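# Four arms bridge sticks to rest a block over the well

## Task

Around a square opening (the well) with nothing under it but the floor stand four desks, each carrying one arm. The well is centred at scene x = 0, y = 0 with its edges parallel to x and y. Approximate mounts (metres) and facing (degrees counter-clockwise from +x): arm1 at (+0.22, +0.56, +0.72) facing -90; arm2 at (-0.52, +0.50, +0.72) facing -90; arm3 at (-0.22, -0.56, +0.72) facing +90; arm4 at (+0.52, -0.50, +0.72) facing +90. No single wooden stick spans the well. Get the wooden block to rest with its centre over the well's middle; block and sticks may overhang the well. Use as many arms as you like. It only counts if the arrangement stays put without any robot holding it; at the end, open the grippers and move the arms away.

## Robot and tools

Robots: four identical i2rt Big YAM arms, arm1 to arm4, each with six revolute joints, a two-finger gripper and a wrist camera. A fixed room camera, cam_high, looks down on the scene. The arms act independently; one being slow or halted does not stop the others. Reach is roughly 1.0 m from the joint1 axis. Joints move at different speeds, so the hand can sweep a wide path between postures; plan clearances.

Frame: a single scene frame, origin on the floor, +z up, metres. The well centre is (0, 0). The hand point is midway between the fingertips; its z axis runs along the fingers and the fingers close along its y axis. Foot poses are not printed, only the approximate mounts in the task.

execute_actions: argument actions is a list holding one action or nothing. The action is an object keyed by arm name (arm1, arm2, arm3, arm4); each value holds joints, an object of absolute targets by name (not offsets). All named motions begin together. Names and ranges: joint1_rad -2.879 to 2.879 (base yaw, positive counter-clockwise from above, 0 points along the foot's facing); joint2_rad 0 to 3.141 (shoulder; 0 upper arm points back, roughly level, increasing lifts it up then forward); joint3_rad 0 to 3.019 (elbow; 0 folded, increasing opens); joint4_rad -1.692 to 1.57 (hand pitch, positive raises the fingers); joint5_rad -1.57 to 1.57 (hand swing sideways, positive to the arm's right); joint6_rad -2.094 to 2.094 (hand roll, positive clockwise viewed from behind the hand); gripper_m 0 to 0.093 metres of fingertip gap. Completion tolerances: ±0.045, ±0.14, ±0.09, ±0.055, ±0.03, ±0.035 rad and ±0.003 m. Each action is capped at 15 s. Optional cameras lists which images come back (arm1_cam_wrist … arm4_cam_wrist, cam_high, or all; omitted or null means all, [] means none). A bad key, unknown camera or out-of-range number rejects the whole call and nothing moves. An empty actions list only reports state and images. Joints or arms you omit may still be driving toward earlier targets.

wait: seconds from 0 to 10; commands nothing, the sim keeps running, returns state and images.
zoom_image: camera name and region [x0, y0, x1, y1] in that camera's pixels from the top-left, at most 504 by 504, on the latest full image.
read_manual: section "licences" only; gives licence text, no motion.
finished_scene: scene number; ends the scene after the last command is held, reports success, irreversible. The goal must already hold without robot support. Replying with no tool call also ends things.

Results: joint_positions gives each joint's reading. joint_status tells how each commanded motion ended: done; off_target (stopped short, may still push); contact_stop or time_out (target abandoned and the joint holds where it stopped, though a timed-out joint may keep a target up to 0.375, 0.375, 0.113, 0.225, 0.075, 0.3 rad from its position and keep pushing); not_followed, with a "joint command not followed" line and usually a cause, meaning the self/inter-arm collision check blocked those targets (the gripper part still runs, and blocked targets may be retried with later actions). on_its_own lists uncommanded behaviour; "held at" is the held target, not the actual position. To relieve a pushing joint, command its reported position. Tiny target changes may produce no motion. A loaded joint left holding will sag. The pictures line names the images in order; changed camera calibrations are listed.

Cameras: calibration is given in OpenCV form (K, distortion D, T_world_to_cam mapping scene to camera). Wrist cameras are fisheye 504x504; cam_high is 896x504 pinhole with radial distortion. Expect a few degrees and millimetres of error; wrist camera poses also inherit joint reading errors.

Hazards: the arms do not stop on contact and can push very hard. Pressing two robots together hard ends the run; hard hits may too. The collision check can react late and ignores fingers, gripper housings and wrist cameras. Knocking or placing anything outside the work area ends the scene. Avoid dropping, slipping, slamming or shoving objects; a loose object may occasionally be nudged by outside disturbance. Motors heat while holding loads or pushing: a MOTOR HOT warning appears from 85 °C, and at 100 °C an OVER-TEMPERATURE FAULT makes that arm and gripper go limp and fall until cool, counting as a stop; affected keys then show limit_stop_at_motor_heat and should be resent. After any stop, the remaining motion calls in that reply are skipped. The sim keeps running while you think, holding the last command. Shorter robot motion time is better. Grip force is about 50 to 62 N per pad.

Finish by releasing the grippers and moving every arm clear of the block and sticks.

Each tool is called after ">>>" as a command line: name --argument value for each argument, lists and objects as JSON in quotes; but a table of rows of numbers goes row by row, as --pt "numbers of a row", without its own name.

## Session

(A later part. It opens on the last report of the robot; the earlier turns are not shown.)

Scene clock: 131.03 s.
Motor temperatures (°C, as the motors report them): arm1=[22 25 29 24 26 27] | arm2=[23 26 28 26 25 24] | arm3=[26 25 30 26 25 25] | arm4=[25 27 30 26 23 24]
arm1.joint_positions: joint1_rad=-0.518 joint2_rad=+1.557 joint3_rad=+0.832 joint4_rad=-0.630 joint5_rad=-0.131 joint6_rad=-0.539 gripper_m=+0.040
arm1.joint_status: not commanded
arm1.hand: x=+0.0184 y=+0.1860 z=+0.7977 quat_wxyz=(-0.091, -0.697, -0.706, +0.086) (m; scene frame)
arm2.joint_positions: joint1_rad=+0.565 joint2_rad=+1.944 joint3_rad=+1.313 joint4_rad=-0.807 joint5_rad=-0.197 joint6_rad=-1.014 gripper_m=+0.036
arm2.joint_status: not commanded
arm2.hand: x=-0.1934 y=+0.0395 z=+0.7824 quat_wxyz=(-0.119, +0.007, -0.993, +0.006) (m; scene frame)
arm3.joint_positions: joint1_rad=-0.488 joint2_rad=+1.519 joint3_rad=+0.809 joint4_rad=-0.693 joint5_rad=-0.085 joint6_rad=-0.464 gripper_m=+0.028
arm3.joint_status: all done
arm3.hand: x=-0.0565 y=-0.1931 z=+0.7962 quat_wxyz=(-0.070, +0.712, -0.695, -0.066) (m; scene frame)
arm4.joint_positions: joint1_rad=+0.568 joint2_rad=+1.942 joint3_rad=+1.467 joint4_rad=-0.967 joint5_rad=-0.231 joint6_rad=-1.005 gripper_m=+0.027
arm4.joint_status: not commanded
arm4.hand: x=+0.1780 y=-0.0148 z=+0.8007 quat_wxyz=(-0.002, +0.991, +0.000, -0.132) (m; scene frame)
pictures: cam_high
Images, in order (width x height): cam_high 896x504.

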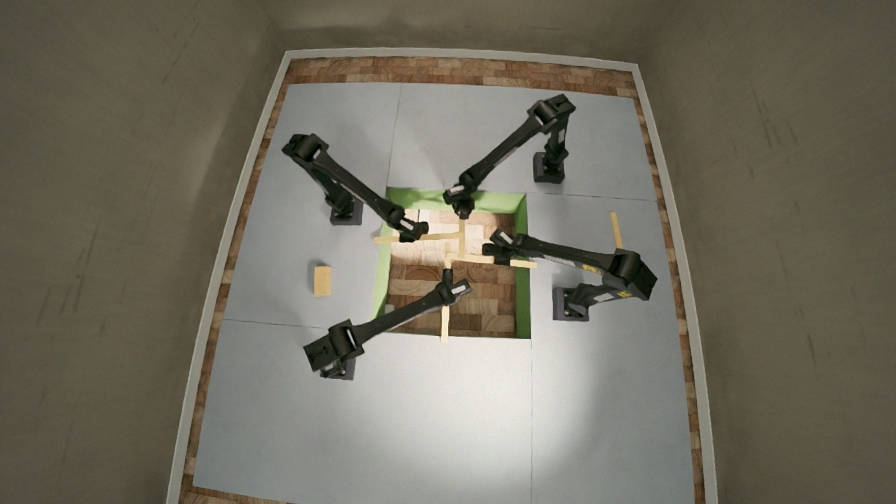

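>>> execute_actions --actions '[{"arm3":{"joints":{"joint2_rad":1.56,"joint4_rad":-0.655}},"arm2":{"joints":{"gripper_m":0}}}]' --cameras '["arm2_cam_wrist"]'

Scene clock: 132.87 s.
Motor temperatures (°C, as the motors report them): arm1=[22 25 29 24 26 27] | arm2=[23 26 28 26 25 24] | arm3=[26 25 31 26 25 25] | arm4=[25 27 30 26 23 24]
arm1.joint_positions: joint1_rad=-0.518 joint2_rad=+1.557 joint3_rad=+0.832 joint4_rad=-0.630 joint5_rad=-0.131 joint6_rad=-0.539 gripper_m=+0.040
arm1.joint_status: not commanded
arm1.hand: x=+0.0184 y=+0.1860 z=+0.7977 quat_wxyz=(-0.091, -0.697, -0.706, +0.086) (m; scene frame)
arm2.joint_positions: joint1_rad=+0.565 joint2_rad=+1.944 joint3_rad=+1.313 joint4_rad=-0.807 joint5_rad=-0.196 joint6_rad=-1.014 gripper_m=+0.001
arm2.joint_status: all done
arm2.hand: x=-0.1934 y=+0.0394 z=+0.7824 quat_wxyz=(-0.119, +0.007, -0.993, +0.006) (m; scene frame)
arm3.joint_positions: joint1_rad=-0.488 joint2_rad=+1.561 joint3_rad=+0.809 joint4_rad=-0.669 joint5_rad=-0.085 joint6_rad=-0.464 gripper_m=+0.028
arm3.joint_status: all done
arm3.hand: x=-0.0560 y=-0.1922 z=+0.7813 quat_wxyz=(-0.061, +0.713, -0.696, -0.063) (m; scene frame)
arm4.joint_positions: joint1_rad=+0.568 joint2_rad=+1.942 joint3_rad=+1.467 joint4_rad=-0.967 joint5_rad=-0.231 joint6_rad=-1.005 gripper_m=+0.027
arm4.joint_status: not commanded
arm4.hand: x=+0.1780 y=-0.0148 z=+0.8007 quat_wxyz=(-0.002, +0.991, +0.000, -0.132) (m; scene frame)
pictures: arm2_cam_wrist
camera_calibration (this result's frames):
arm2_cam_wrist: T_world_to_cam=[[0.0137004, -0.999736, 0.0184315, 0.0255105], [-0.926883, -0.00578279, 0.375305, -0.466559], [-0.375099, -0.0222256, -0.926718, 0.777752], [0, 0, 0, 1]] pos_world=[-0.141062, 0.0400918, 0.895389]
Images, in order (width x height): arm2_cam_wrist 504x504.

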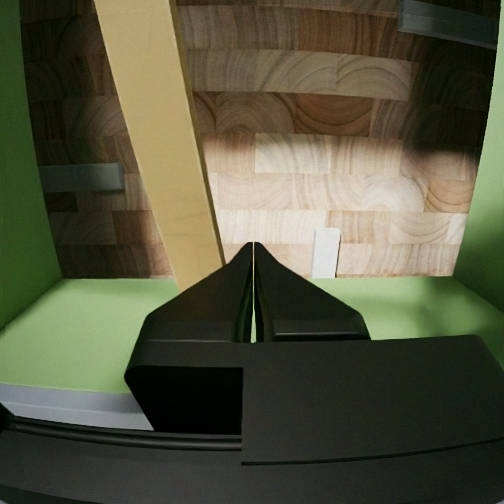

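Slipped. Look.

>>> execute_actions --actions '[]' --cameras '["cam_high","arm1_cam_wrist","arm2_cam_wrist"]'

>>> zoom_image --camera "cam_high" --region '[400,170,560,300]'

Scene clock: 133.93 s.
Motor temperatures (°C, as the motors report them): arm1=[22 25 29 24 26 27] | arm2=[23 26 28 26 25 24] | arm3=[26 25 31 26 25 25] | arm4=[25 27 30 26 23 24]
arm1.joint_positions: joint1_rad=-0.518 joint2_rad=+1.557 joint3_rad=+0.832 joint4_rad=-0.630 joint5_rad=-0.131 joint6_rad=-0.539 gripper_m=+0.040
arm1.joint_status: not commanded
arm1.hand: x=+0.0184 y=+0.1860 z=+0.7977 quat_wxyz=(-0.091, -0.697, -0.706, +0.086) (m; scene frame)
arm2.joint_positions: joint1_rad=+0.565 joint2_rad=+1.944 joint3_rad=+1.313 joint4_rad=-0.807 joint5_rad=-0.196 joint6_rad=-1.014 gripper_m=+0.001
arm2.joint_status: all done
arm2.hand: x=-0.1934 y=+0.0394 z=+0.7824 quat_wxyz=(-0.119, +0.007, -0.993, +0.006) (m; scene frame)
arm3.joint_positions: joint1_rad=-0.488 joint2_rad=+1.561 joint3_rad=+0.809 joint4_rad=-0.669 joint5_rad=-0.085 joint6_rad=-0.464 gripper_m=+0.028
arm3.joint_status: all done
arm3.hand: x=-0.0560 y=-0.1922 z=+0.7813 quat_wxyz=(-0.061, +0.713, -0.696, -0.063) (m; scene frame)
arm4.joint_positions: joint1_rad=+0.568 joint2_rad=+1.942 joint3_rad=+1.467 joint4_rad=-0.967 joint5_rad=-0.231 joint6_rad=-1.005 gripper_m=+0.027
arm4.joint_status: not commanded
arm4.hand: x=+0.1780 y=-0.0148 z=+0.8007 quat_wxyz=(-0.002, +0.991, +0.000, -0.132) (m; scene frame)
pictures: arm1_cam_wrist, arm2_cam_wrist, cam_high
camera_calibration (this result's frames):
arm1_cam_wrist: T_world_to_cam=[[-0.99987, -0.0154756, 0.00452397, 0.0157221], [-0.012772, 0.931477, 0.363575, -0.460042], [-0.00984051, 0.36347, -0.931554, 0.798772], [0, 0, 0, 1]] pos_world=[0.0177047, 0.138433, 0.911288]
arm2_cam_wrist: T_world_to_cam=[[0.0137004, -0.999736, 0.0184315, 0.0255105], [-0.926883, -0.00578279, 0.375305, -0.466559], [-0.375099, -0.0222256, -0.926718, 0.777752], [0, 0, 0, 1]] pos_world=[-0.141062, 0.0400918, 0.895389]
Images, in order (width x height): arm1_cam_wrist 504x504, arm2_cam_wrist 504x504, cam_high 896x504.

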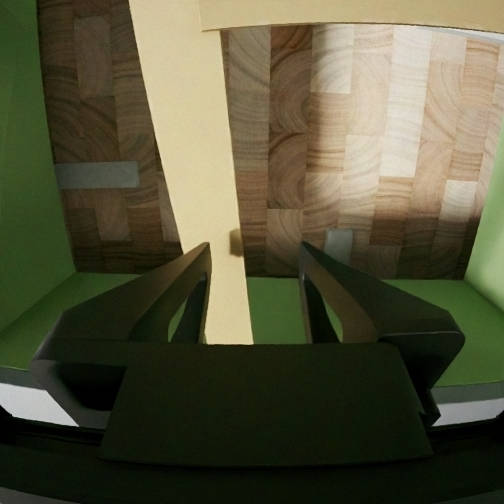

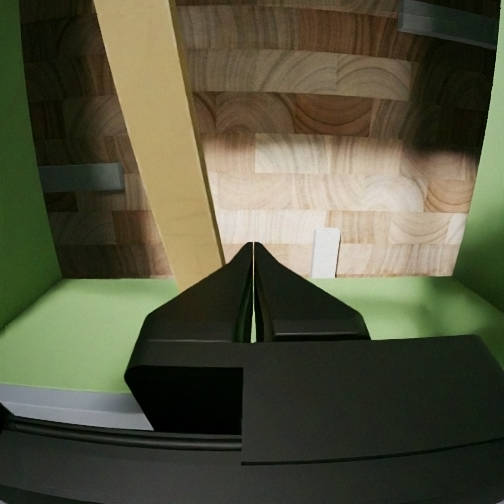

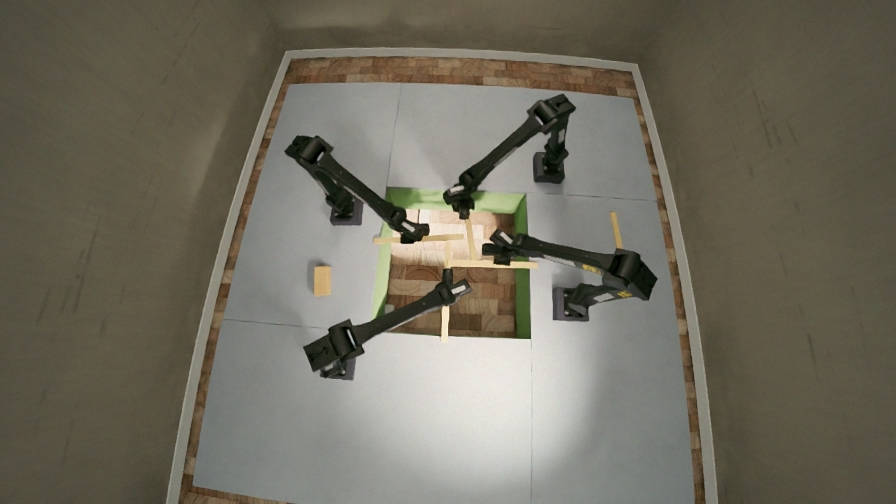

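Region (400, 170, 560, 300) of cam_high's 896x504 image, scaled by 3.150, with more detail than that image has; it fills the top 410 rows of this view, and the rest is white.

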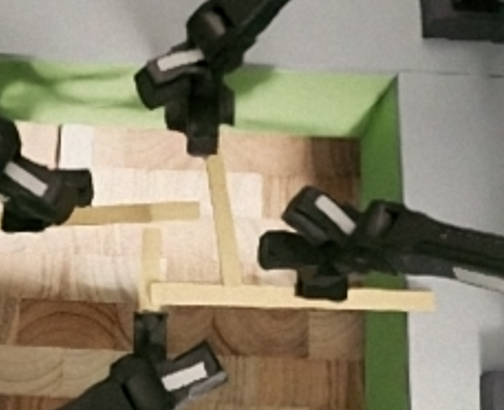

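>>> execute_actions --actions '[{"arm2":{"joints":{"joint2_rad":1.885}},"arm1":{"joints":{"joint2_rad":1.52}}}]' --cameras '[]'

>>> execute_actions --actions '[{"arm2":{"joints":{"joint1_rad":0.607,"joint3_rad":1.255,"joint5_rad":-0.178,"joint6_rad":-1.112,"gripper_m":0.07}},"arm1":{"joints":{"joint1_rad":-0.473,"joint3_rad":0.81,"joint6_rad":-0.618,"gripper_m":0.07}}}]' --cameras '["arm1_cam_wrist","arm2_cam_wrist"]'

Scene clock: 139.57 s.
Motor temperatures (°C, as the motors report them): arm1=[22 25 29 24 26 27] | arm2=[23 26 28 26 25 24] | arm3=[26 25 31 26 25 25] | arm4=[25 27 30 26 23 24]
arm1.joint_positions: joint1_rad=-0.518 joint2_rad=+1.541 joint3_rad=+0.832 joint4_rad=-0.630 joint5_rad=-0.131 joint6_rad=-0.539 gripper_m=+0.040
arm1.joint_status: all done
arm1.hand: x=+0.0175 y=+0.1845 z=+0.8043 quat_wxyz=(-0.092, -0.696, -0.706, +0.094) (m; scene frame)
arm2.joint_positions: joint1_rad=+0.565 joint2_rad=+1.878 joint3_rad=+1.313 joint4_rad=-0.807 joint5_rad=-0.196 joint6_rad=-1.014 gripper_m=+0.001
arm2.joint_status: all done
arm2.hand: x=-0.1893 y=+0.0328 z=+0.8185 quat_wxyz=(-0.136, +0.011, -0.990, +0.034) (m; scene frame)
arm3.joint_positions: joint1_rad=-0.488 joint2_rad=+1.561 joint3_rad=+0.809 joint4_rad=-0.669 joint5_rad=-0.085 joint6_rad=-0.464 gripper_m=+0.028
arm3.joint_status: not commanded
arm3.hand: x=-0.0560 y=-0.1922 z=+0.7813 quat_wxyz=(-0.061, +0.713, -0.696, -0.063) (m; scene frame)
arm4.joint_positions: joint1_rad=+0.568 joint2_rad=+1.942 joint3_rad=+1.467 joint4_rad=-0.967 joint5_rad=-0.231 joint6_rad=-1.005 gripper_m=+0.027
arm4.joint_status: not commanded
arm4.hand: x=+0.1780 y=-0.0148 z=+0.8007 quat_wxyz=(-0.002, +0.991, +0.000, -0.132) (m; scene frame)
pictures: none
No camera images: the call's "cameras" was empty. Leave "cameras" out to get every camera's image.

Scene clock: 140.57 s.
Motor temperatures (°C, as the motors report them): arm1=[22 25 29 24 26 27] | arm2=[23 26 28 26 25 24] | arm3=[26 25 31 26 25 25] | arm4=[25 27 30 26 23 24]
arm1.joint_positions: joint1_rad=-0.481 joint2_rad=+1.541 joint3_rad=+0.821 joint4_rad=-0.629 joint5_rad=-0.131 joint6_rad=-0.608 gripper_m=+0.070
arm1.joint_status: all done
arm1.hand: x=+0.0340 y=+0.1819 z=+0.8006 quat_wxyz=(-0.090, -0.658, -0.742, +0.091) (m; scene frame)
arm2.joint_positions: joint1_rad=+0.602 joint2_rad=+1.878 joint3_rad=+1.265 joint4_rad=-0.805 joint5_rad=-0.181 joint6_rad=-1.097 gripper_m=+0.070
arm2.joint_status: all done
arm2.hand: x=-0.1861 y=+0.0611 z=+0.8008 quat_wxyz=(-0.118, +0.068, -0.991, +0.022) (m; scene frame)
arm3.joint_positions: joint1_rad=-0.488 joint2_rad=+1.561 joint3_rad=+0.809 joint4_rad=-0.669 joint5_rad=-0.085 joint6_rad=-0.464 gripper_m=+0.028
arm3.joint_status: not commanded
arm3.hand: x=-0.0560 y=-0.1922 z=+0.7813 quat_wxyz=(-0.061, +0.713, -0.696, -0.063) (m; scene frame)
arm4.joint_positions: joint1_rad=+0.568 joint2_rad=+1.942 joint3_rad=+1.467 joint4_rad=-0.967 joint5_rad=-0.231 joint6_rad=-1.005 gripper_m=+0.027
arm4.joint_status: not commanded
arm4.hand: x=+0.1780 y=-0.0148 z=+0.8007 quat_wxyz=(-0.002, +0.991, +0.000, -0.132) (m; scene frame)
pictures: arm1_cam_wrist, arm2_cam_wrist
camera_calibration (this result's frames):
arm1_cam_wrist: T_world_to_cam=[[-0.992577, -0.118894, 0.0256028, 0.0329205], [-0.101917, 0.928009, 0.358346, -0.449237], [-0.0663649, 0.353077, -0.933238, 0.808351], [0, 0, 0, 1]] pos_world=[0.0405375, 0.1354, 0.914524]
arm2_cam_wrist: T_world_to_cam=[[0.129228, -0.989577, 0.063537, 0.0315509], [-0.919664, -0.0956427, 0.380882, -0.464189], [-0.370835, -0.107653, -0.922438, 0.800604], [0, 0, 0, 1]] pos_world=[-0.134083, 0.0730134, 0.913304]
Images, in order (width x height): arm1_cam_wrist 504x504, arm2_cam_wrist 504x504.

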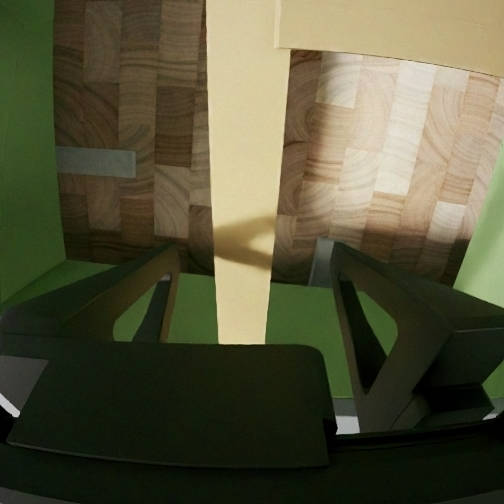

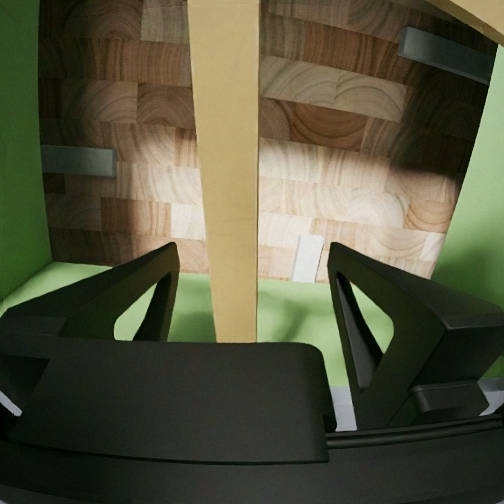

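>>> execute_actions --actions '[{"arm2":{"joints":{"joint2_rad":1.962,"joint4_rad":-0.785}},"arm1":{"joints":{"joint2_rad":1.615,"joint4_rad":-0.6}}}]' --cameras '["arm1_cam_wrist","arm2_cam_wrist"]'

Scene clock: 145.40 s.
Motor temperatures (°C, as the motors report them): arm1=[22 25 29 24 26 27] | arm2=[23 26 28 26 25 24] | arm3=[26 25 31 26 25 25] | arm4=[25 27 30 26 23 24]
arm1.joint_positions: joint1_rad=-0.481 joint2_rad=+1.598 joint3_rad=+0.821 joint4_rad=-0.611 joint5_rad=-0.131 joint6_rad=-0.609 gripper_m=+0.070
arm1.joint_status: all done
arm1.hand: x=+0.0354 y=+0.1842 z=+0.7790 quat_wxyz=(-0.086, -0.660, -0.743, +0.072) (m; scene frame)
arm2.joint_positions: joint1_rad=+0.602 joint2_rad=+1.951 joint3_rad=+1.265 joint4_rad=-0.801 joint5_rad=-0.181 joint6_rad=-1.098 gripper_m=+0.070
arm2.joint_status: all done
arm2.hand: x=-0.1912 y=+0.0687 z=+0.7625 quat_wxyz=(-0.100, +0.065, -0.993, -0.008) (m; scene frame)
arm3.joint_positions: joint1_rad=-0.488 joint2_rad=+1.561 joint3_rad=+0.809 joint4_rad=-0.669 joint5_rad=-0.085 joint6_rad=-0.464 gripper_m=+0.028
arm3.joint_status: not commanded
arm3.hand: x=-0.0560 y=-0.1922 z=+0.7813 quat_wxyz=(-0.061, +0.713, -0.696, -0.063) (m; scene frame)
arm4.joint_positions: joint1_rad=+0.568 joint2_rad=+1.942 joint3_rad=+1.467 joint4_rad=-0.967 joint5_rad=-0.231 joint6_rad=-1.005 gripper_m=+0.027
arm4.joint_status: not commanded
arm4.hand: x=+0.1780 y=-0.0148 z=+0.8007 quat_wxyz=(-0.002, +0.991, +0.000, -0.132) (m; scene frame)
pictures: arm1_cam_wrist, arm2_cam_wrist
camera_calibration (this result's frames):
arm1_cam_wrist: T_world_to_cam=[[-0.992782, -0.119901, 0.00278221, 0.0530996], [-0.109433, 0.915107, 0.388077, -0.46403], [-0.0490771, 0.384972, -0.921623, 0.771869], [0, 0, 0, 1]] pos_world=[0.0398173, 0.133856, 0.891304]
arm2_cam_wrist: T_world_to_cam=[[0.130854, -0.991401, 0.00124826, 0.0900569], [-0.904133, -0.118819, 0.410396, -0.471512], [-0.406719, -0.0548305, -0.911906, 0.745619], [0, 0, 0, 1]] pos_world=[-0.134837, 0.0741407, 0.873329]
Images, in order (width x height): arm1_cam_wrist 504x504, arm2_cam_wrist 504x504.

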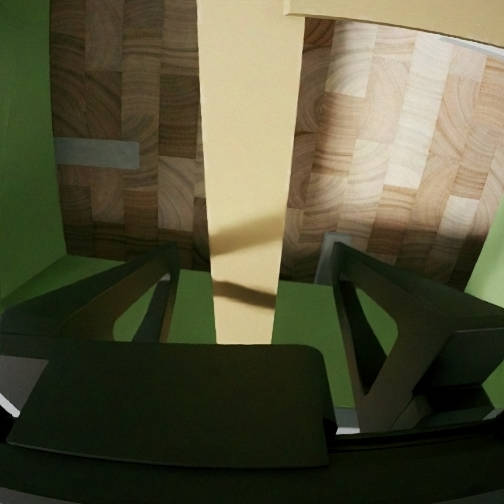

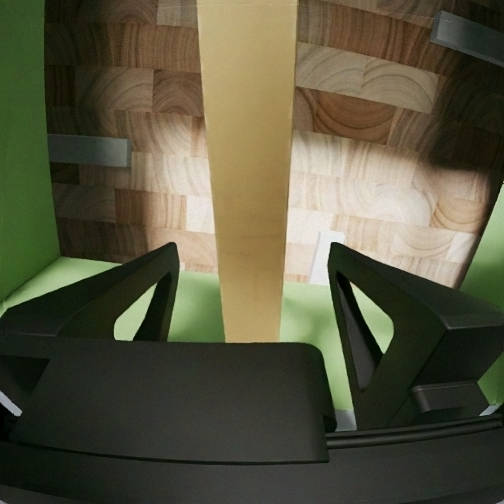

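>>> execute_actions --actions '[{"arm2":{"joints":{"gripper_m":0}},"arm1":{"joints":{"gripper_m":0}}}]' --cameras '["arm1_cam_wrist","arm2_cam_wrist","cam_high"]'

>>> zoom_image --camera "cam_high" --region '[350,170,560,350]'

Scene clock: 147.33 s.
Motor temperatures (°C, as the motors report them): arm1=[22 25 28 24 26 27] | arm2=[23 26 28 26 25 24] | arm3=[26 25 31 26 25 25] | arm4=[25 27 31 26 23 24]
arm1.joint_positions: joint1_rad=-0.481 joint2_rad=+1.598 joint3_rad=+0.821 joint4_rad=-0.611 joint5_rad=-0.131 joint6_rad=-0.611 gripper_m=+0.027
arm1.joint_status: gripper_m off_target (ended at +0.027, target +0.000)
arm1.hand: x=+0.0354 y=+0.1843 z=+0.7790 quat_wxyz=(-0.085, -0.659, -0.743, +0.072) (m; scene frame)
arm2.joint_positions: joint1_rad=+0.602 joint2_rad=+1.951 joint3_rad=+1.265 joint4_rad=-0.801 joint5_rad=-0.180 joint6_rad=-1.099 gripper_m=+0.028
arm2.joint_status: gripper_m off_target (ended at +0.028, target +0.000)
arm2.hand: x=-0.1913 y=+0.0686 z=+0.7624 quat_wxyz=(-0.100, +0.065, -0.993, -0.008) (m; scene frame)
arm3.joint_positions: joint1_rad=-0.488 joint2_rad=+1.561 joint3_rad=+0.809 joint4_rad=-0.669 joint5_rad=-0.085 joint6_rad=-0.464 gripper_m=+0.028
arm3.joint_status: not commanded
arm3.hand: x=-0.0560 y=-0.1922 z=+0.7813 quat_wxyz=(-0.061, +0.713, -0.696, -0.063) (m; scene frame)
arm4.joint_positions: joint1_rad=+0.568 joint2_rad=+1.942 joint3_rad=+1.467 joint4_rad=-0.967 joint5_rad=-0.231 joint6_rad=-1.004 gripper_m=+0.027
arm4.joint_status: not commanded
arm4.hand: x=+0.1780 y=-0.0148 z=+0.8007 quat_wxyz=(-0.002, +0.991, -0.001, -0.132) (m; scene frame)
pictures: arm1_cam_wrist, arm2_cam_wrist, cam_high
camera_calibration (this result's frames):
arm1_cam_wrist: T_world_to_cam=[[-0.992517, -0.12205, 0.00359472, 0.0527995], [-0.11109, 0.914826, 0.388267, -0.464098], [-0.0506764, 0.384963, -0.92154, 0.771841], [0, 0, 0, 1]] pos_world=[0.039962, 0.133883, 0.891286]
arm2_cam_wrist: T_world_to_cam=[[0.131899, -0.991261, 0.00181615, 0.0897548], [-0.903762, -0.119503, 0.411014, -0.47196], [-0.407205, -0.0558538, -0.911627, 0.745315], [0, 0, 0, 1]] pos_world=[-0.134882, 0.0741983, 0.873269]
Images, in order (width x height): arm1_cam_wrist 504x504, arm2_cam_wrist 504x504, cam_high 896x504.

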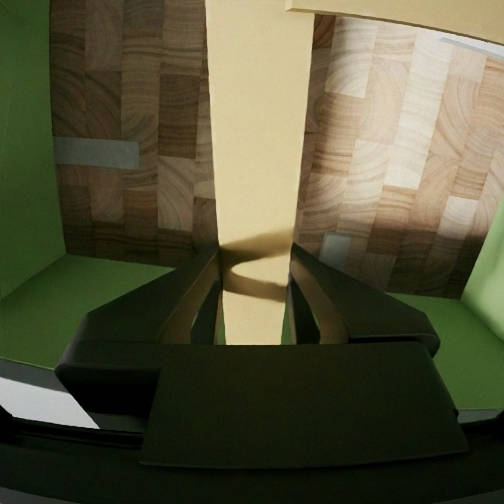

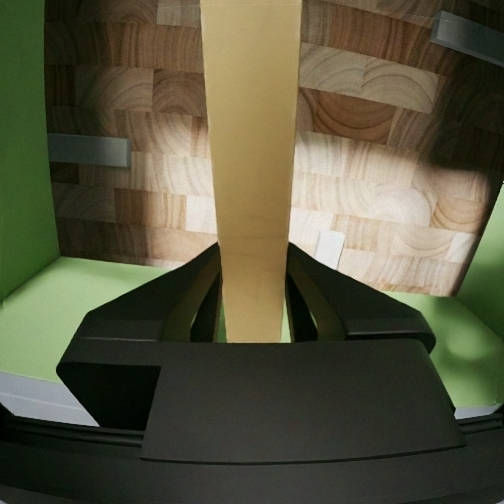

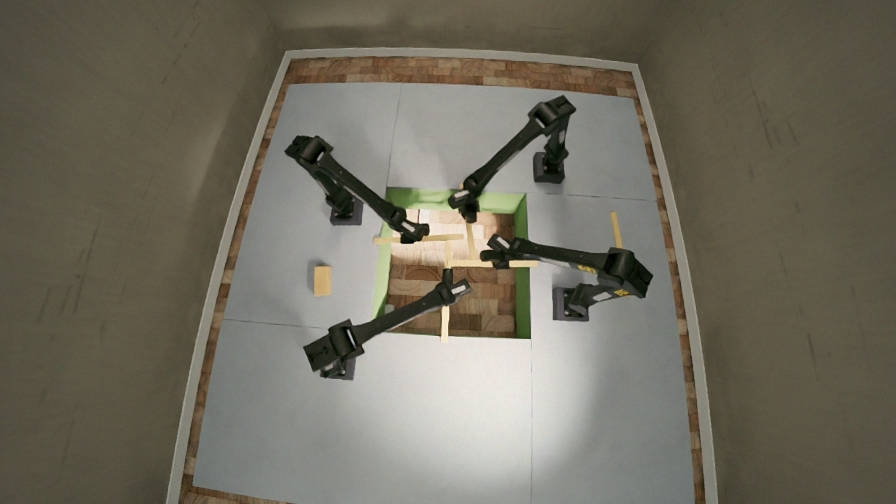

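Region (350, 170, 560, 350) of cam_high's 896x504 image, scaled by 2.400, with more detail than that image has; it fills the top 432 rows of this view, and the rest is white.

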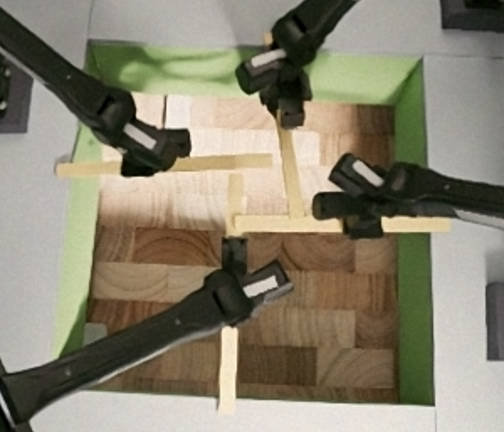

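>>> execute_actions --actions '[{"arm3":{"joints":{"joint1_rad":-0.572,"joint2_rad":1.592,"joint3_rad":0.885,"joint4_rad":-0.675,"joint5_rad":-0.093,"joint6_rad":-0.53}}}]' --cameras '["cam_high"]'

>>> zoom_image --camera "cam_high" --region '[420,220,490,280]'

Scene clock: 153.03 s.
Motor temperatures (°C, as the motors report them): arm1=[22 25 28 24 26 27] | arm2=[23 26 28 26 25 24] | arm3=[26 26 32 26 25 25] | arm4=[25 27 31 26 23 24]
arm1.joint_positions: joint1_rad=-0.481 joint2_rad=+1.598 joint3_rad=+0.821 joint4_rad=-0.611 joint5_rad=-0.131 joint6_rad=-0.611 gripper_m=+0.027
arm1.joint_status: not commanded
arm1.hand: x=+0.0354 y=+0.1843 z=+0.7790 quat_wxyz=(-0.085, -0.659, -0.743, +0.072) (m; scene frame)
arm2.joint_positions: joint1_rad=+0.602 joint2_rad=+1.951 joint3_rad=+1.265 joint4_rad=-0.801 joint5_rad=-0.180 joint6_rad=-1.099 gripper_m=+0.028
arm2.joint_status: not commanded
arm2.hand: x=-0.1913 y=+0.0686 z=+0.7624 quat_wxyz=(-0.100, +0.065, -0.993, -0.008) (m; scene frame)
arm3.joint_positions: joint1_rad=-0.578 joint2_rad=+1.590 joint3_rad=+0.842 joint4_rad=-0.670 joint5_rad=-0.090 joint6_rad=-0.520 gripper_m=+0.028
arm3.joint_status: all done
arm3.hand: x=-0.0177 y=-0.1965 z=+0.7811 quat_wxyz=(-0.067, +0.701, -0.708, -0.062) (m; scene frame)
arm4.joint_positions: joint1_rad=+0.568 joint2_rad=+1.942 joint3_rad=+1.467 joint4_rad=-0.967 joint5_rad=-0.231 joint6_rad=-1.004 gripper_m=+0.027
arm4.joint_status: not commanded
arm4.hand: x=+0.1780 y=-0.0148 z=+0.8007 quat_wxyz=(-0.002, +0.991, -0.001, -0.132) (m; scene frame)
pictures: cam_high
Images, in order (width x height): cam_high 896x504.

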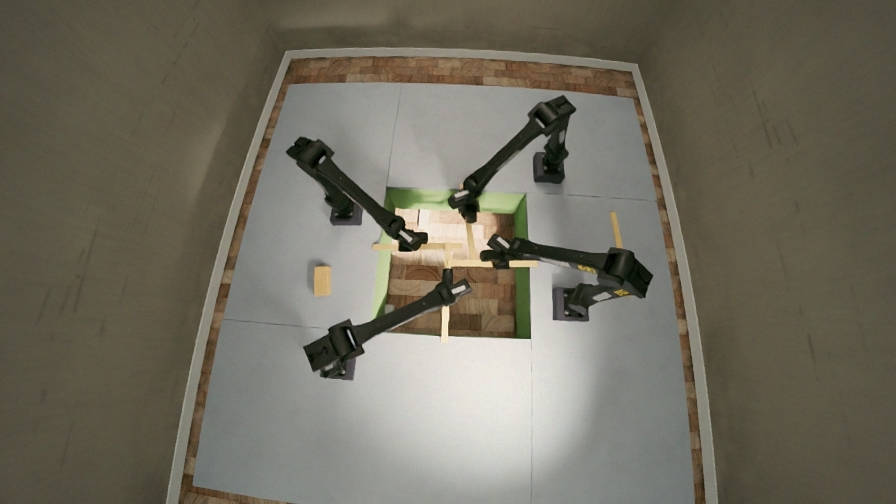

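Region (420, 220, 490, 280) of cam_high's 896x504 image, scaled by 7.200, with more detail than that image has; it fills the top 432 rows of this view, and the rest is white.

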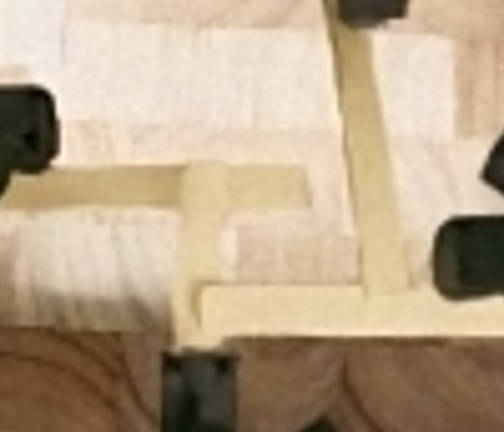

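>>> execute_actions --actions '[{"arm2":{"joints":{"joint2_rad":1.925,"joint5_rad":-0.212}},"arm1":{"joints":{"joint2_rad":1.565,"joint4_rad":-0.595}}}]' --cameras '[]'

>>> execute_actions --actions '[{"arm1":{"joints":{"joint1_rad":-0.515,"joint6_rad":-0.537}}}]' --cameras '["cam_high"]'

>>> zoom_image --camera "cam_high" --region '[420,220,490,280]'

Scene clock: 157.73 s.
Motor temperatures (°C, as the motors report them): arm1=[22 25 28 24 26 27] | arm2=[23 27 28 26 25 24] | arm3=[26 26 32 26 25 25] | arm4=[25 27 31 26 23 24]
arm1.joint_positions: joint1_rad=-0.481 joint2_rad=+1.591 joint3_rad=+0.821 joint4_rad=-0.608 joint5_rad=-0.131 joint6_rad=-0.611 gripper_m=+0.027
arm1.joint_status: all done
arm1.hand: x=+0.0346 y=+0.1829 z=+0.7815 quat_wxyz=(-0.086, -0.659, -0.743, +0.076) (m; scene frame)
arm2.joint_positions: joint1_rad=+0.602 joint2_rad=+1.934 joint3_rad=+1.265 joint4_rad=-0.801 joint5_rad=-0.209 joint6_rad=-1.099 gripper_m=+0.028
arm2.joint_status: all done
arm2.hand: x=-0.1858 y=+0.0692 z=+0.7725 quat_wxyz=(-0.117, +0.067, -0.991, -0.007) (m; scene frame)
arm3.joint_positions: joint1_rad=-0.578 joint2_rad=+1.590 joint3_rad=+0.842 joint4_rad=-0.670 joint5_rad=-0.090 joint6_rad=-0.521 gripper_m=+0.028
arm3.joint_status: not commanded
arm3.hand: x=-0.0177 y=-0.1965 z=+0.7811 quat_wxyz=(-0.067, +0.701, -0.707, -0.062) (m; scene frame)
arm4.joint_positions: joint1_rad=+0.568 joint2_rad=+1.942 joint3_rad=+1.467 joint4_rad=-0.967 joint5_rad=-0.231 joint6_rad=-1.004 gripper_m=+0.027
arm4.joint_status: not commanded
arm4.hand: x=+0.1780 y=-0.0148 z=+0.8007 quat_wxyz=(-0.002, +0.991, -0.001, -0.132) (m; scene frame)
pictures: none
No camera images: the call's "cameras" was empty. Leave "cameras" out to get every camera's image.

Scene clock: 158.63 s.
Motor temperatures (°C, as the motors report them): arm1=[22 25 28 24 26 27] | arm2=[23 27 28 26 25 24] | arm3=[26 26 32 26 25 25] | arm4=[25 27 31 26 23 24]
arm1.joint_positions: joint1_rad=-0.504 joint2_rad=+1.590 joint3_rad=+0.821 joint4_rad=-0.608 joint5_rad=-0.131 joint6_rad=-0.552 gripper_m=+0.027
arm1.joint_status: all done
arm1.hand: x=+0.0261 y=+0.1870 z=+0.7819 quat_wxyz=(-0.088, -0.689, -0.716, +0.075) (m; scene frame)
arm2.joint_positions: joint1_rad=+0.602 joint2_rad=+1.934 joint3_rad=+1.265 joint4_rad=-0.801 joint5_rad=-0.209 joint6_rad=-1.099 gripper_m=+0.028
arm2.joint_status: not commanded
arm2.hand: x=-0.1858 y=+0.0692 z=+0.7725 quat_wxyz=(-0.117, +0.067, -0.991, -0.007) (m; scene frame)
arm3.joint_positions: joint1_rad=-0.578 joint2_rad=+1.590 joint3_rad=+0.842 joint4_rad=-0.670 joint5_rad=-0.090 joint6_rad=-0.521 gripper_m=+0.028
arm3.joint_status: not commanded
arm3.hand: x=-0.0177 y=-0.1965 z=+0.7811 quat_wxyz=(-0.067, +0.701, -0.707, -0.062) (m; scene frame)
arm4.joint_positions: joint1_rad=+0.568 joint2_rad=+1.942 joint3_rad=+1.467 joint4_rad=-0.967 joint5_rad=-0.231 joint6_rad=-1.004 gripper_m=+0.027
arm4.joint_status: not commanded
arm4.hand: x=+0.1780 y=-0.0148 z=+0.8007 quat_wxyz=(-0.002, +0.991, -0.001, -0.132) (m; scene frame)
pictures: cam_high
Images, in order (width x height): cam_high 896x504.

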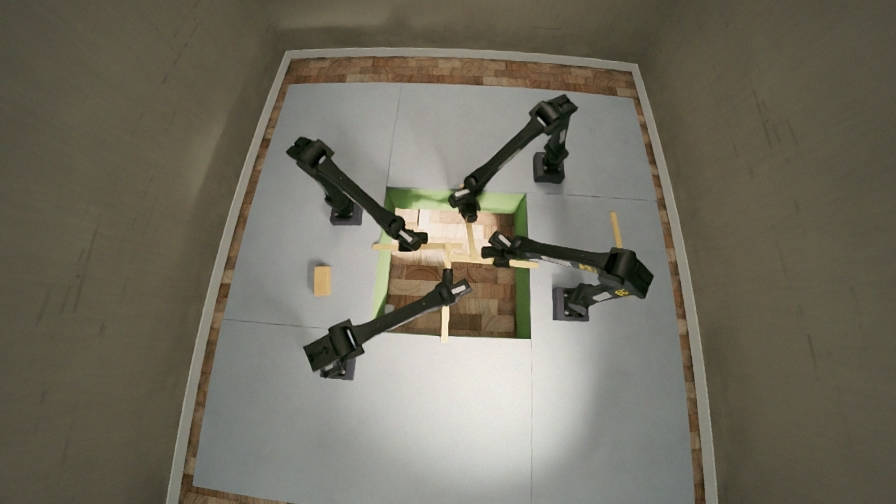

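Region (420, 220, 490, 280) of cam_high's 896x504 image, scaled by 7.200, with more detail than that image has; it fills the top 432 rows of this view, and the rest is white.

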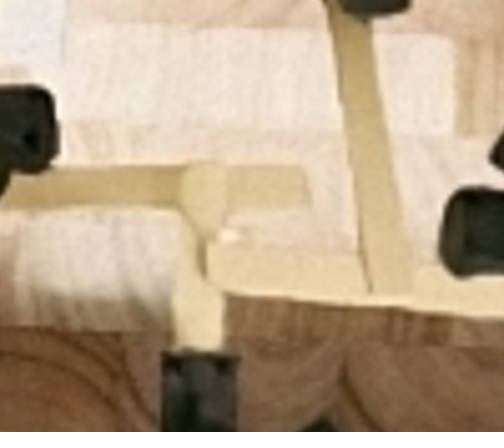

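>>> execute_actions --actions '[{"arm2":{"joints":{"joint1_rad":0.558,"joint2_rad":1.965,"joint3_rad":1.35,"joint4_rad":-0.80,"joint5_rad":-0.197,"joint6_rad":-1.005}}}]' --cameras '["cam_high","arm2_cam_wrist","arm3_cam_wrist"]'

>>> zoom_image --camera "cam_high" --region '[420,220,490,280]'

Scene clock: 168.07 s.
Motor temperatures (°C, as the motors report them): arm1=[22 25 27 24 26 27] | arm2=[23 27 28 26 25 24] | arm3=[26 26 32 26 25 25] | arm4=[25 27 31 26 23 24]
arm1.joint_positions: joint1_rad=-0.504 joint2_rad=+1.590 joint3_rad=+0.821 joint4_rad=-0.608 joint5_rad=-0.131 joint6_rad=-0.552 gripper_m=+0.027
arm1.joint_status: not commanded
arm1.hand: x=+0.0261 y=+0.1870 z=+0.7819 quat_wxyz=(-0.088, -0.689, -0.716, +0.075) (m; scene frame)
arm2.joint_positions: joint1_rad=+0.563 joint2_rad=+1.945 joint3_rad=+1.303 joint4_rad=-0.801 joint5_rad=-0.197 joint6_rad=-1.029 gripper_m=+0.028
arm2.joint_status: all done
arm2.hand: x=-0.1964 y=+0.0416 z=+0.7785 quat_wxyz=(-0.118, +0.014, -0.993, +0.005) (m; scene frame)
arm3.joint_positions: joint1_rad=-0.578 joint2_rad=+1.590 joint3_rad=+0.842 joint4_rad=-0.670 joint5_rad=-0.090 joint6_rad=-0.522 gripper_m=+0.028
arm3.joint_status: not commanded
arm3.hand: x=-0.0177 y=-0.1965 z=+0.7811 quat_wxyz=(-0.067, +0.701, -0.707, -0.062) (m; scene frame)
arm4.joint_positions: joint1_rad=+0.568 joint2_rad=+1.942 joint3_rad=+1.467 joint4_rad=-0.967 joint5_rad=-0.231 joint6_rad=-1.004 gripper_m=+0.027
arm4.joint_status: not commanded
arm4.hand: x=+0.1780 y=-0.0148 z=+0.8007 quat_wxyz=(-0.002, +0.991, -0.001, -0.132) (m; scene frame)
pictures: arm2_cam_wrist, arm3_cam_wrist, cam_high
camera_calibration (this result's frames):
arm2_cam_wrist: T_world_to_cam=[[0.0263713, -0.999511, 0.0168066, 0.0316093], [-0.925788, -0.0180767, 0.377611, -0.468936], [-0.377123, -0.0255175, -0.925812, 0.772076], [0, 0, 0, 1]] pos_world=[-0.143801, 0.0428185, 0.891341]
arm3_cam_wrist: T_world_to_cam=[[0.999906, -0.0136534, -0.00151257, 0.0187694], [-0.0116956, -0.903899, 0.427585, -0.503357], [-0.0072052, -0.427527, -0.903974, 0.743624], [0, 0, 0, 1]] pos_world=[-0.0192968, -0.136808, 0.887473]
Images, in order (width x height): arm2_cam_wrist 504x504, arm3_cam_wrist 504x504, cam_high 896x504.

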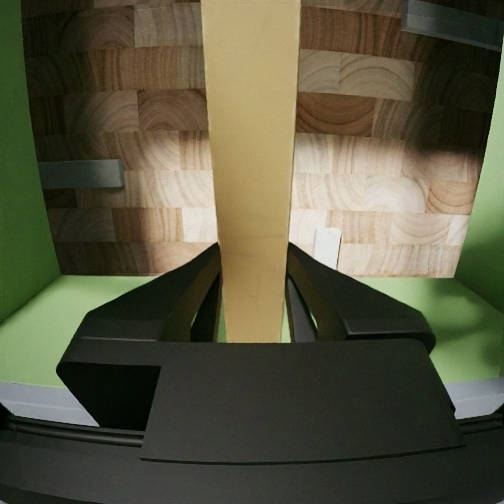

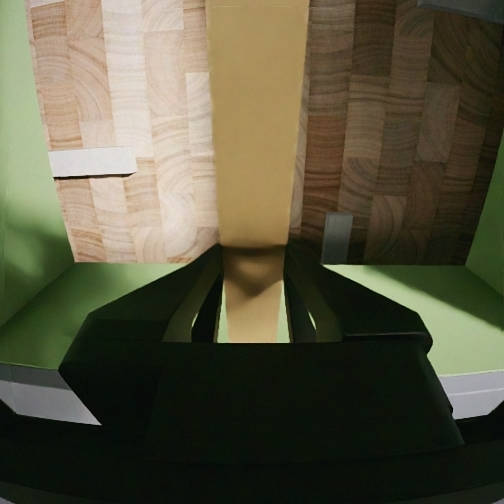

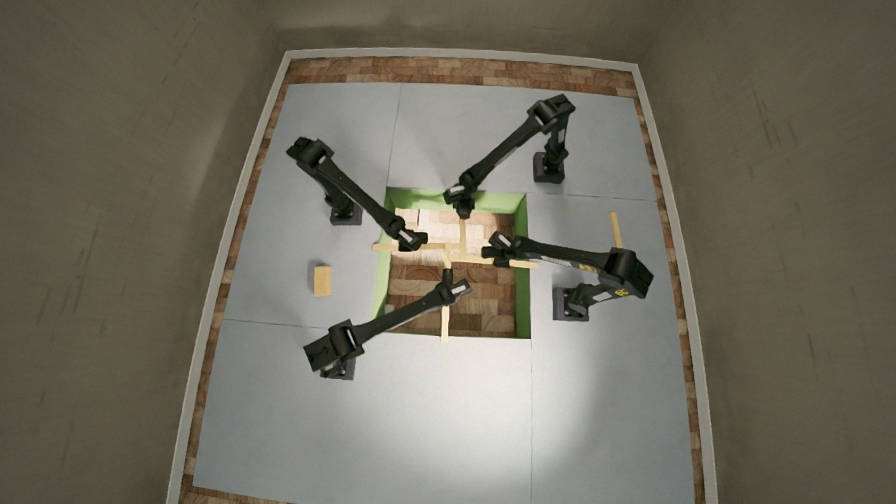

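Region (420, 220, 490, 280) of cam_high's 896x504 image, scaled by 7.200, with more detail than that image has; it fills the top 432 rows of this view, and the rest is white.

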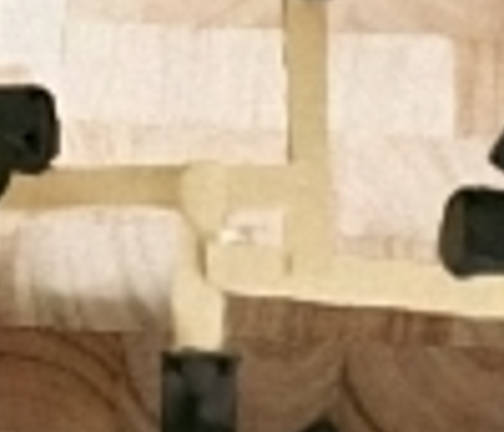

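>>> zoom_image --camera "cam_high" --region '[440,235,475,270]'

Region (440, 235, 475, 270) of cam_high's 896x504 image, scaled by 14.400, with more detail than that image has.

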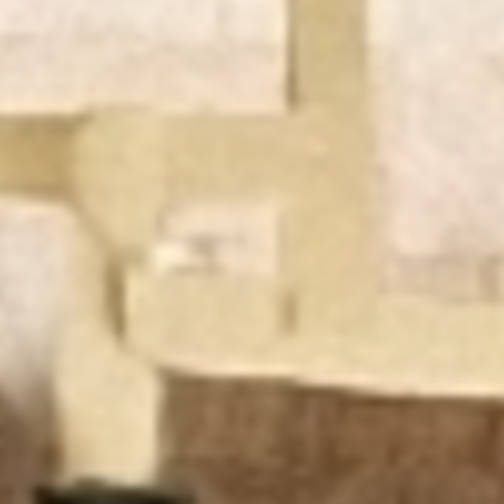

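>>> execute_actions --actions '[{"arm1":{"joints":{"joint1_rad":-0.474,"joint2_rad":1.68,"joint3_rad":0.905,"joint4_rad":-0.648,"joint5_rad":-0.085,"joint6_rad":-0.522}},"arm3":{"joints":{"joint1_rad":-0.553,"joint2_rad":1.675,"joint3_rad":0.92,"joint4_rad":-0.702,"joint5_rad":-0.055,"joint6_rad":-0.495}},"arm2":{"joints":{"joint1_rad":0.599,"joint2_rad":2.012,"joint3_rad":1.385,"joint4_rad":-0.845,"joint5_rad":-0.127,"joint6_rad":-0.97}},"arm4":{"joints":{"joint1_rad":0.603,"joint2_rad":2.022,"joint3_rad":1.535,"joint4_rad":-0.99,"joint5_rad":-0.131,"joint6_rad":-0.968}}}]' --cameras '["cam_high"]'

>>> zoom_image --camera "cam_high" --region '[420,220,490,280]'

>>> zoom_image --camera "cam_high" --region '[350,170,560,350]'

Scene clock: 176.70 s.
Motor temperatures (°C, as the motors report them): arm1=[22 26 27 24 26 27] | arm2=[23 27 30 26 25 24] | arm3=[26 26 33 26 25 25] | arm4=[25 27 31 26 23 24]
arm1.joint_positions: joint1_rad=-0.490 joint2_rad=+1.646 joint3_rad=+0.844 joint4_rad=-0.662 joint5_rad=-0.086 joint6_rad=-0.531 gripper_m=+0.027
arm1.joint_status: all done
arm1.hand: x=+0.0290 y=+0.1957 z=+0.7645 quat_wxyz=(-0.057, -0.697, -0.714, +0.038) (m; scene frame)
arm2.joint_positions: joint1_rad=+0.587 joint2_rad=+1.996 joint3_rad=+1.335 joint4_rad=-0.842 joint5_rad=-0.134 joint6_rad=-0.989 gripper_m=+0.028
arm2.joint_status: all done
arm2.hand: x=-0.1952 y=+0.0456 z=+0.7587 quat_wxyz=(-0.076, +0.002, -0.997, -0.006) (m; scene frame)
arm3.joint_positions: joint1_rad=-0.559 joint2_rad=+1.654 joint3_rad=+0.886 joint4_rad=-0.705 joint5_rad=-0.056 joint6_rad=-0.512 gripper_m=+0.028
arm3.joint_status: all done
arm3.hand: x=-0.0168 y=-0.1912 z=+0.7678 quat_wxyz=(-0.044, +0.705, -0.707, -0.039) (m; scene frame)
arm4.joint_positions: joint1_rad=+0.588 joint2_rad=+1.990 joint3_rad=+1.493 joint4_rad=-0.990 joint5_rad=-0.137 joint6_rad=-0.979 gripper_m=+0.027
arm4.joint_status: all done
arm4.hand: x=+0.1809 y=-0.0119 z=+0.7793 quat_wxyz=(-0.006, +0.997, -0.008, -0.081) (m; scene frame)
pictures: cam_high
Images, in order (width x height): cam_high 896x504.

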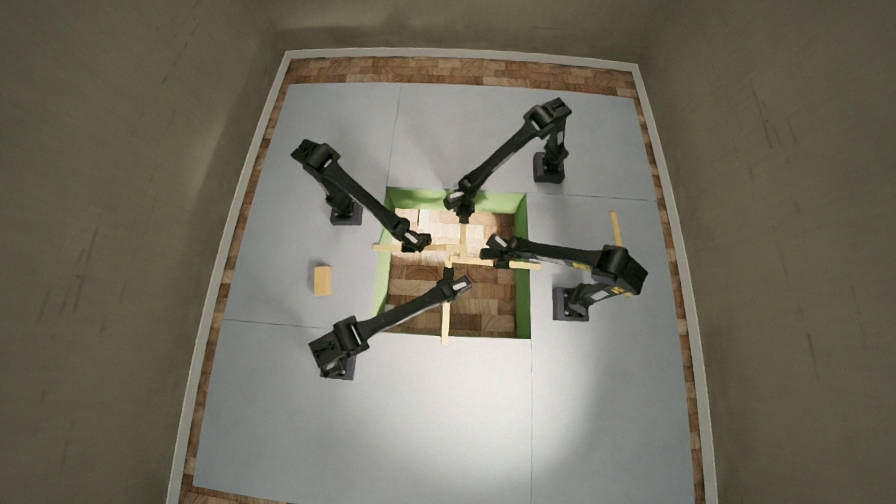

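Region (420, 220, 490, 280) of cam_high's 896x504 image, scaled by 7.200, with more detail than that image has; it fills the top 432 rows of this view, and the rest is white.

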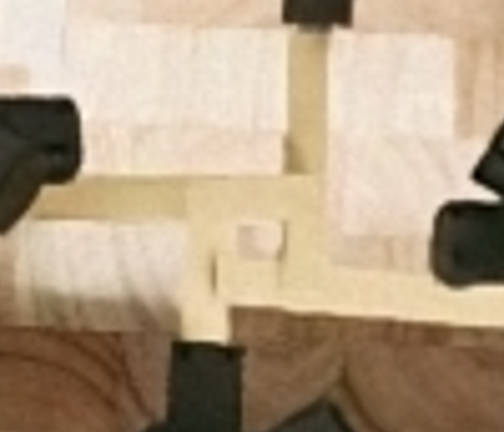

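Region (350, 170, 560, 350) of cam_high's 896x504 image, scaled by 2.400, with more detail than that image has; it fills the top 432 rows of this view, and the rest is white.

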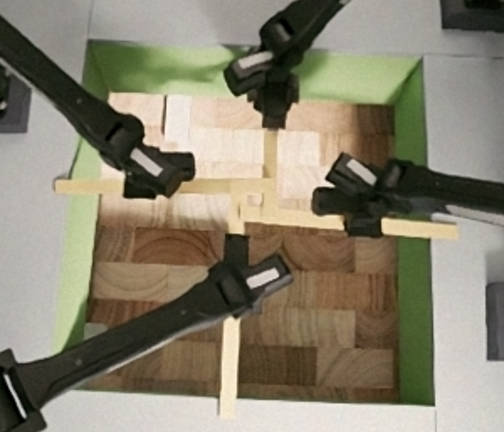

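>>> execute_actions --actions '[{"arm1":{"joints":{"joint1_rad":-0.458,"joint2_rad":1.70,"joint3_rad":0.93,"joint4_rad":-0.635,"joint6_rad":-0.51}},"arm2":{"joints":{"joint1_rad":0.61,"joint3_rad":1.40,"joint6_rad":-0.96}},"arm4":{"joints":{"joint2_rad":2.04}}}]' --cameras '["cam_high"]'

>>> zoom_image --camera "cam_high" --region '[420,220,490,280]'

>>> zoom_image --camera "cam_high" --region '[350,170,560,350]'

Scene clock: 179.40 s.
Motor temperatures (°C, as the motors report them): arm1=[22 25 28 24 26 27] | arm2=[23 27 30 26 25 24] | arm3=[26 26 33 26 25 25] | arm4=[25 27 31 26 23 24]
arm1.joint_positions: joint1_rad=-0.487 joint2_rad=+1.647 joint3_rad=+0.847 joint4_rad=-0.664 joint5_rad=-0.082 joint6_rad=-0.528 gripper_m=+0.027
arm1.joint_status: all done
arm1.hand: x=+0.0289 y=+0.1949 z=+0.7648 quat_wxyz=(-0.055, -0.697, -0.714, +0.038) (m; scene frame)
arm2.joint_positions: joint1_rad=+0.587 joint2_rad=+1.996 joint3_rad=+1.337 joint4_rad=-0.844 joint5_rad=-0.134 joint6_rad=-0.987 gripper_m=+0.028
arm2.joint_status: all done
arm2.hand: x=-0.1949 y=+0.0452 z=+0.7593 quat_wxyz=(-0.076, +0.001, -0.997, -0.006) (m; scene frame)
arm3.joint_positions: joint1_rad=-0.559 joint2_rad=+1.654 joint3_rad=+0.886 joint4_rad=-0.706 joint5_rad=-0.056 joint6_rad=-0.512 gripper_m=+0.028
arm3.joint_status: not commanded
arm3.hand: x=-0.0169 y=-0.1913 z=+0.7677 quat_wxyz=(-0.044, +0.705, -0.707, -0.039) (m; scene frame)
arm4.joint_positions: joint1_rad=+0.588 joint2_rad=+1.990 joint3_rad=+1.493 joint4_rad=-0.990 joint5_rad=-0.137 joint6_rad=-0.979 gripper_m=+0.027
arm4.joint_status: all done
arm4.hand: x=+0.1809 y=-0.0120 z=+0.7790 quat_wxyz=(-0.006, +0.997, -0.008, -0.081) (m; scene frame)
pictures: cam_high
Images, in order (width x height): cam_high 896x504.

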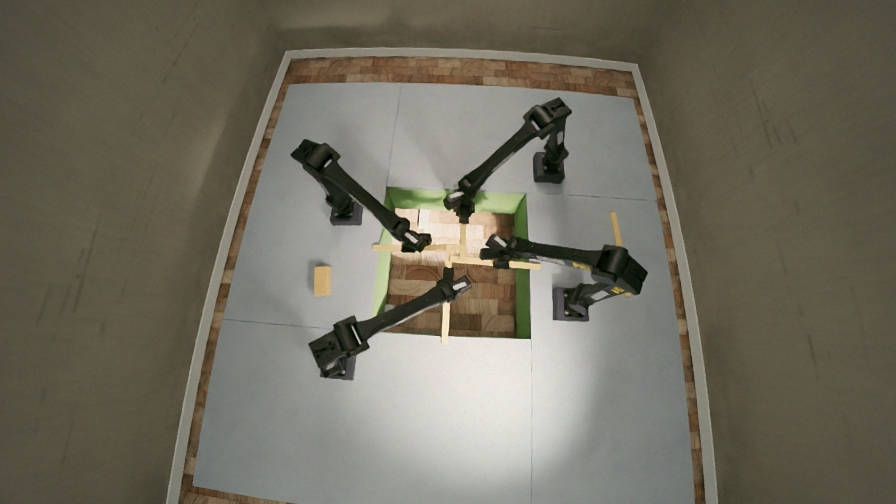

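Region (420, 220, 490, 280) of cam_high's 896x504 image, scaled by 7.200, with more detail than that image has; it fills the top 432 rows of this view, and the rest is white.

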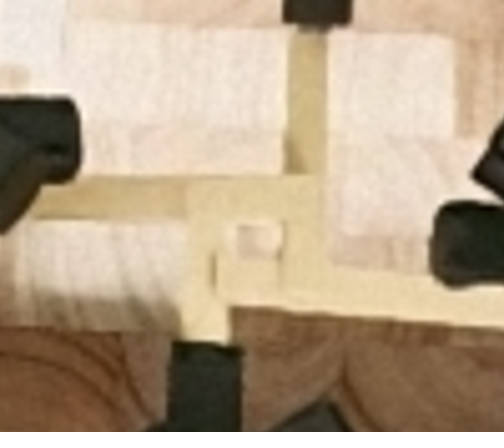

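Region (350, 170, 560, 350) of cam_high's 896x504 image, scaled by 2.400, with more detail than that image has; it fills the top 432 rows of this view, and the rest is white.

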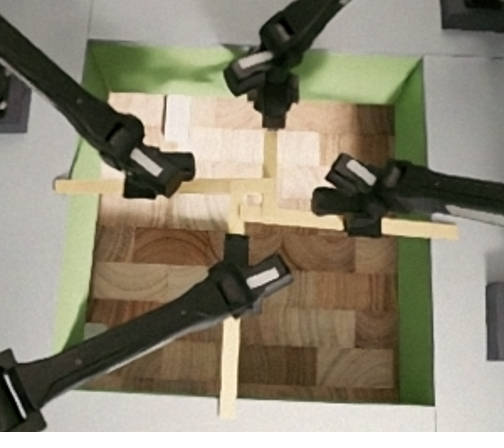

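>>> execute_actions --actions '[]' --cameras '["cam_high"]'

>>> zoom_image --camera "cam_high" --region '[420,220,490,280]'

Scene clock: 180.33 s.
Motor temperatures (°C, as the motors report them): arm1=[22 25 28 24 26 27] | arm2=[23 27 30 26 25 24] | arm3=[26 26 33 26 25 25] | arm4=[25 27 31 26 23 24]
arm1.joint_positions: joint1_rad=-0.487 joint2_rad=+1.647 joint3_rad=+0.847 joint4_rad=-0.664 joint5_rad=-0.082 joint6_rad=-0.528 gripper_m=+0.027
arm1.joint_status: all done
arm1.hand: x=+0.0289 y=+0.1949 z=+0.7648 quat_wxyz=(-0.055, -0.697, -0.714, +0.038) (m; scene frame)
arm2.joint_positions: joint1_rad=+0.587 joint2_rad=+1.996 joint3_rad=+1.337 joint4_rad=-0.844 joint5_rad=-0.134 joint6_rad=-0.987 gripper_m=+0.028
arm2.joint_status: all done
arm2.hand: x=-0.1949 y=+0.0452 z=+0.7593 quat_wxyz=(-0.076, +0.001, -0.997, -0.006) (m; scene frame)
arm3.joint_positions: joint1_rad=-0.559 joint2_rad=+1.654 joint3_rad=+0.886 joint4_rad=-0.706 joint5_rad=-0.056 joint6_rad=-0.512 gripper_m=+0.028
arm3.joint_status: not commanded
arm3.hand: x=-0.0169 y=-0.1913 z=+0.7677 quat_wxyz=(-0.044, +0.705, -0.707, -0.039) (m; scene frame)
arm4.joint_positions: joint1_rad=+0.588 joint2_rad=+1.990 joint3_rad=+1.493 joint4_rad=-0.990 joint5_rad=-0.137 joint6_rad=-0.979 gripper_m=+0.027
arm4.joint_status: all done
arm4.hand: x=+0.1809 y=-0.0120 z=+0.7790 quat_wxyz=(-0.006, +0.997, -0.008, -0.081) (m; scene frame)
pictures: cam_high
Images, in order (width x height): cam_high 896x504.

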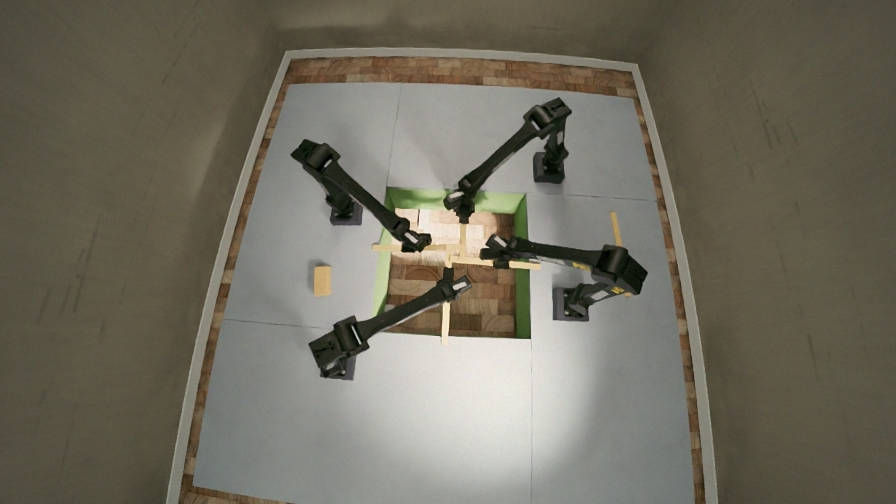

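Region (420, 220, 490, 280) of cam_high's 896x504 image, scaled by 7.200, with more detail than that image has; it fills the top 432 rows of this view, and the rest is white.

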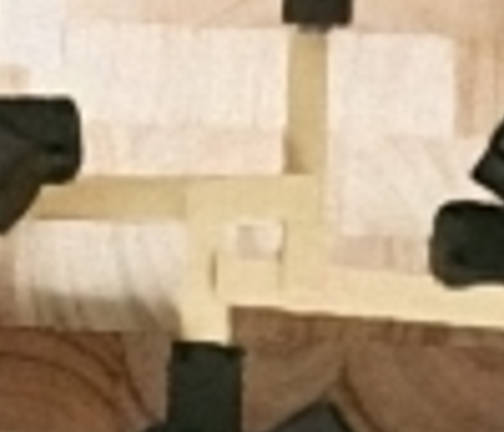

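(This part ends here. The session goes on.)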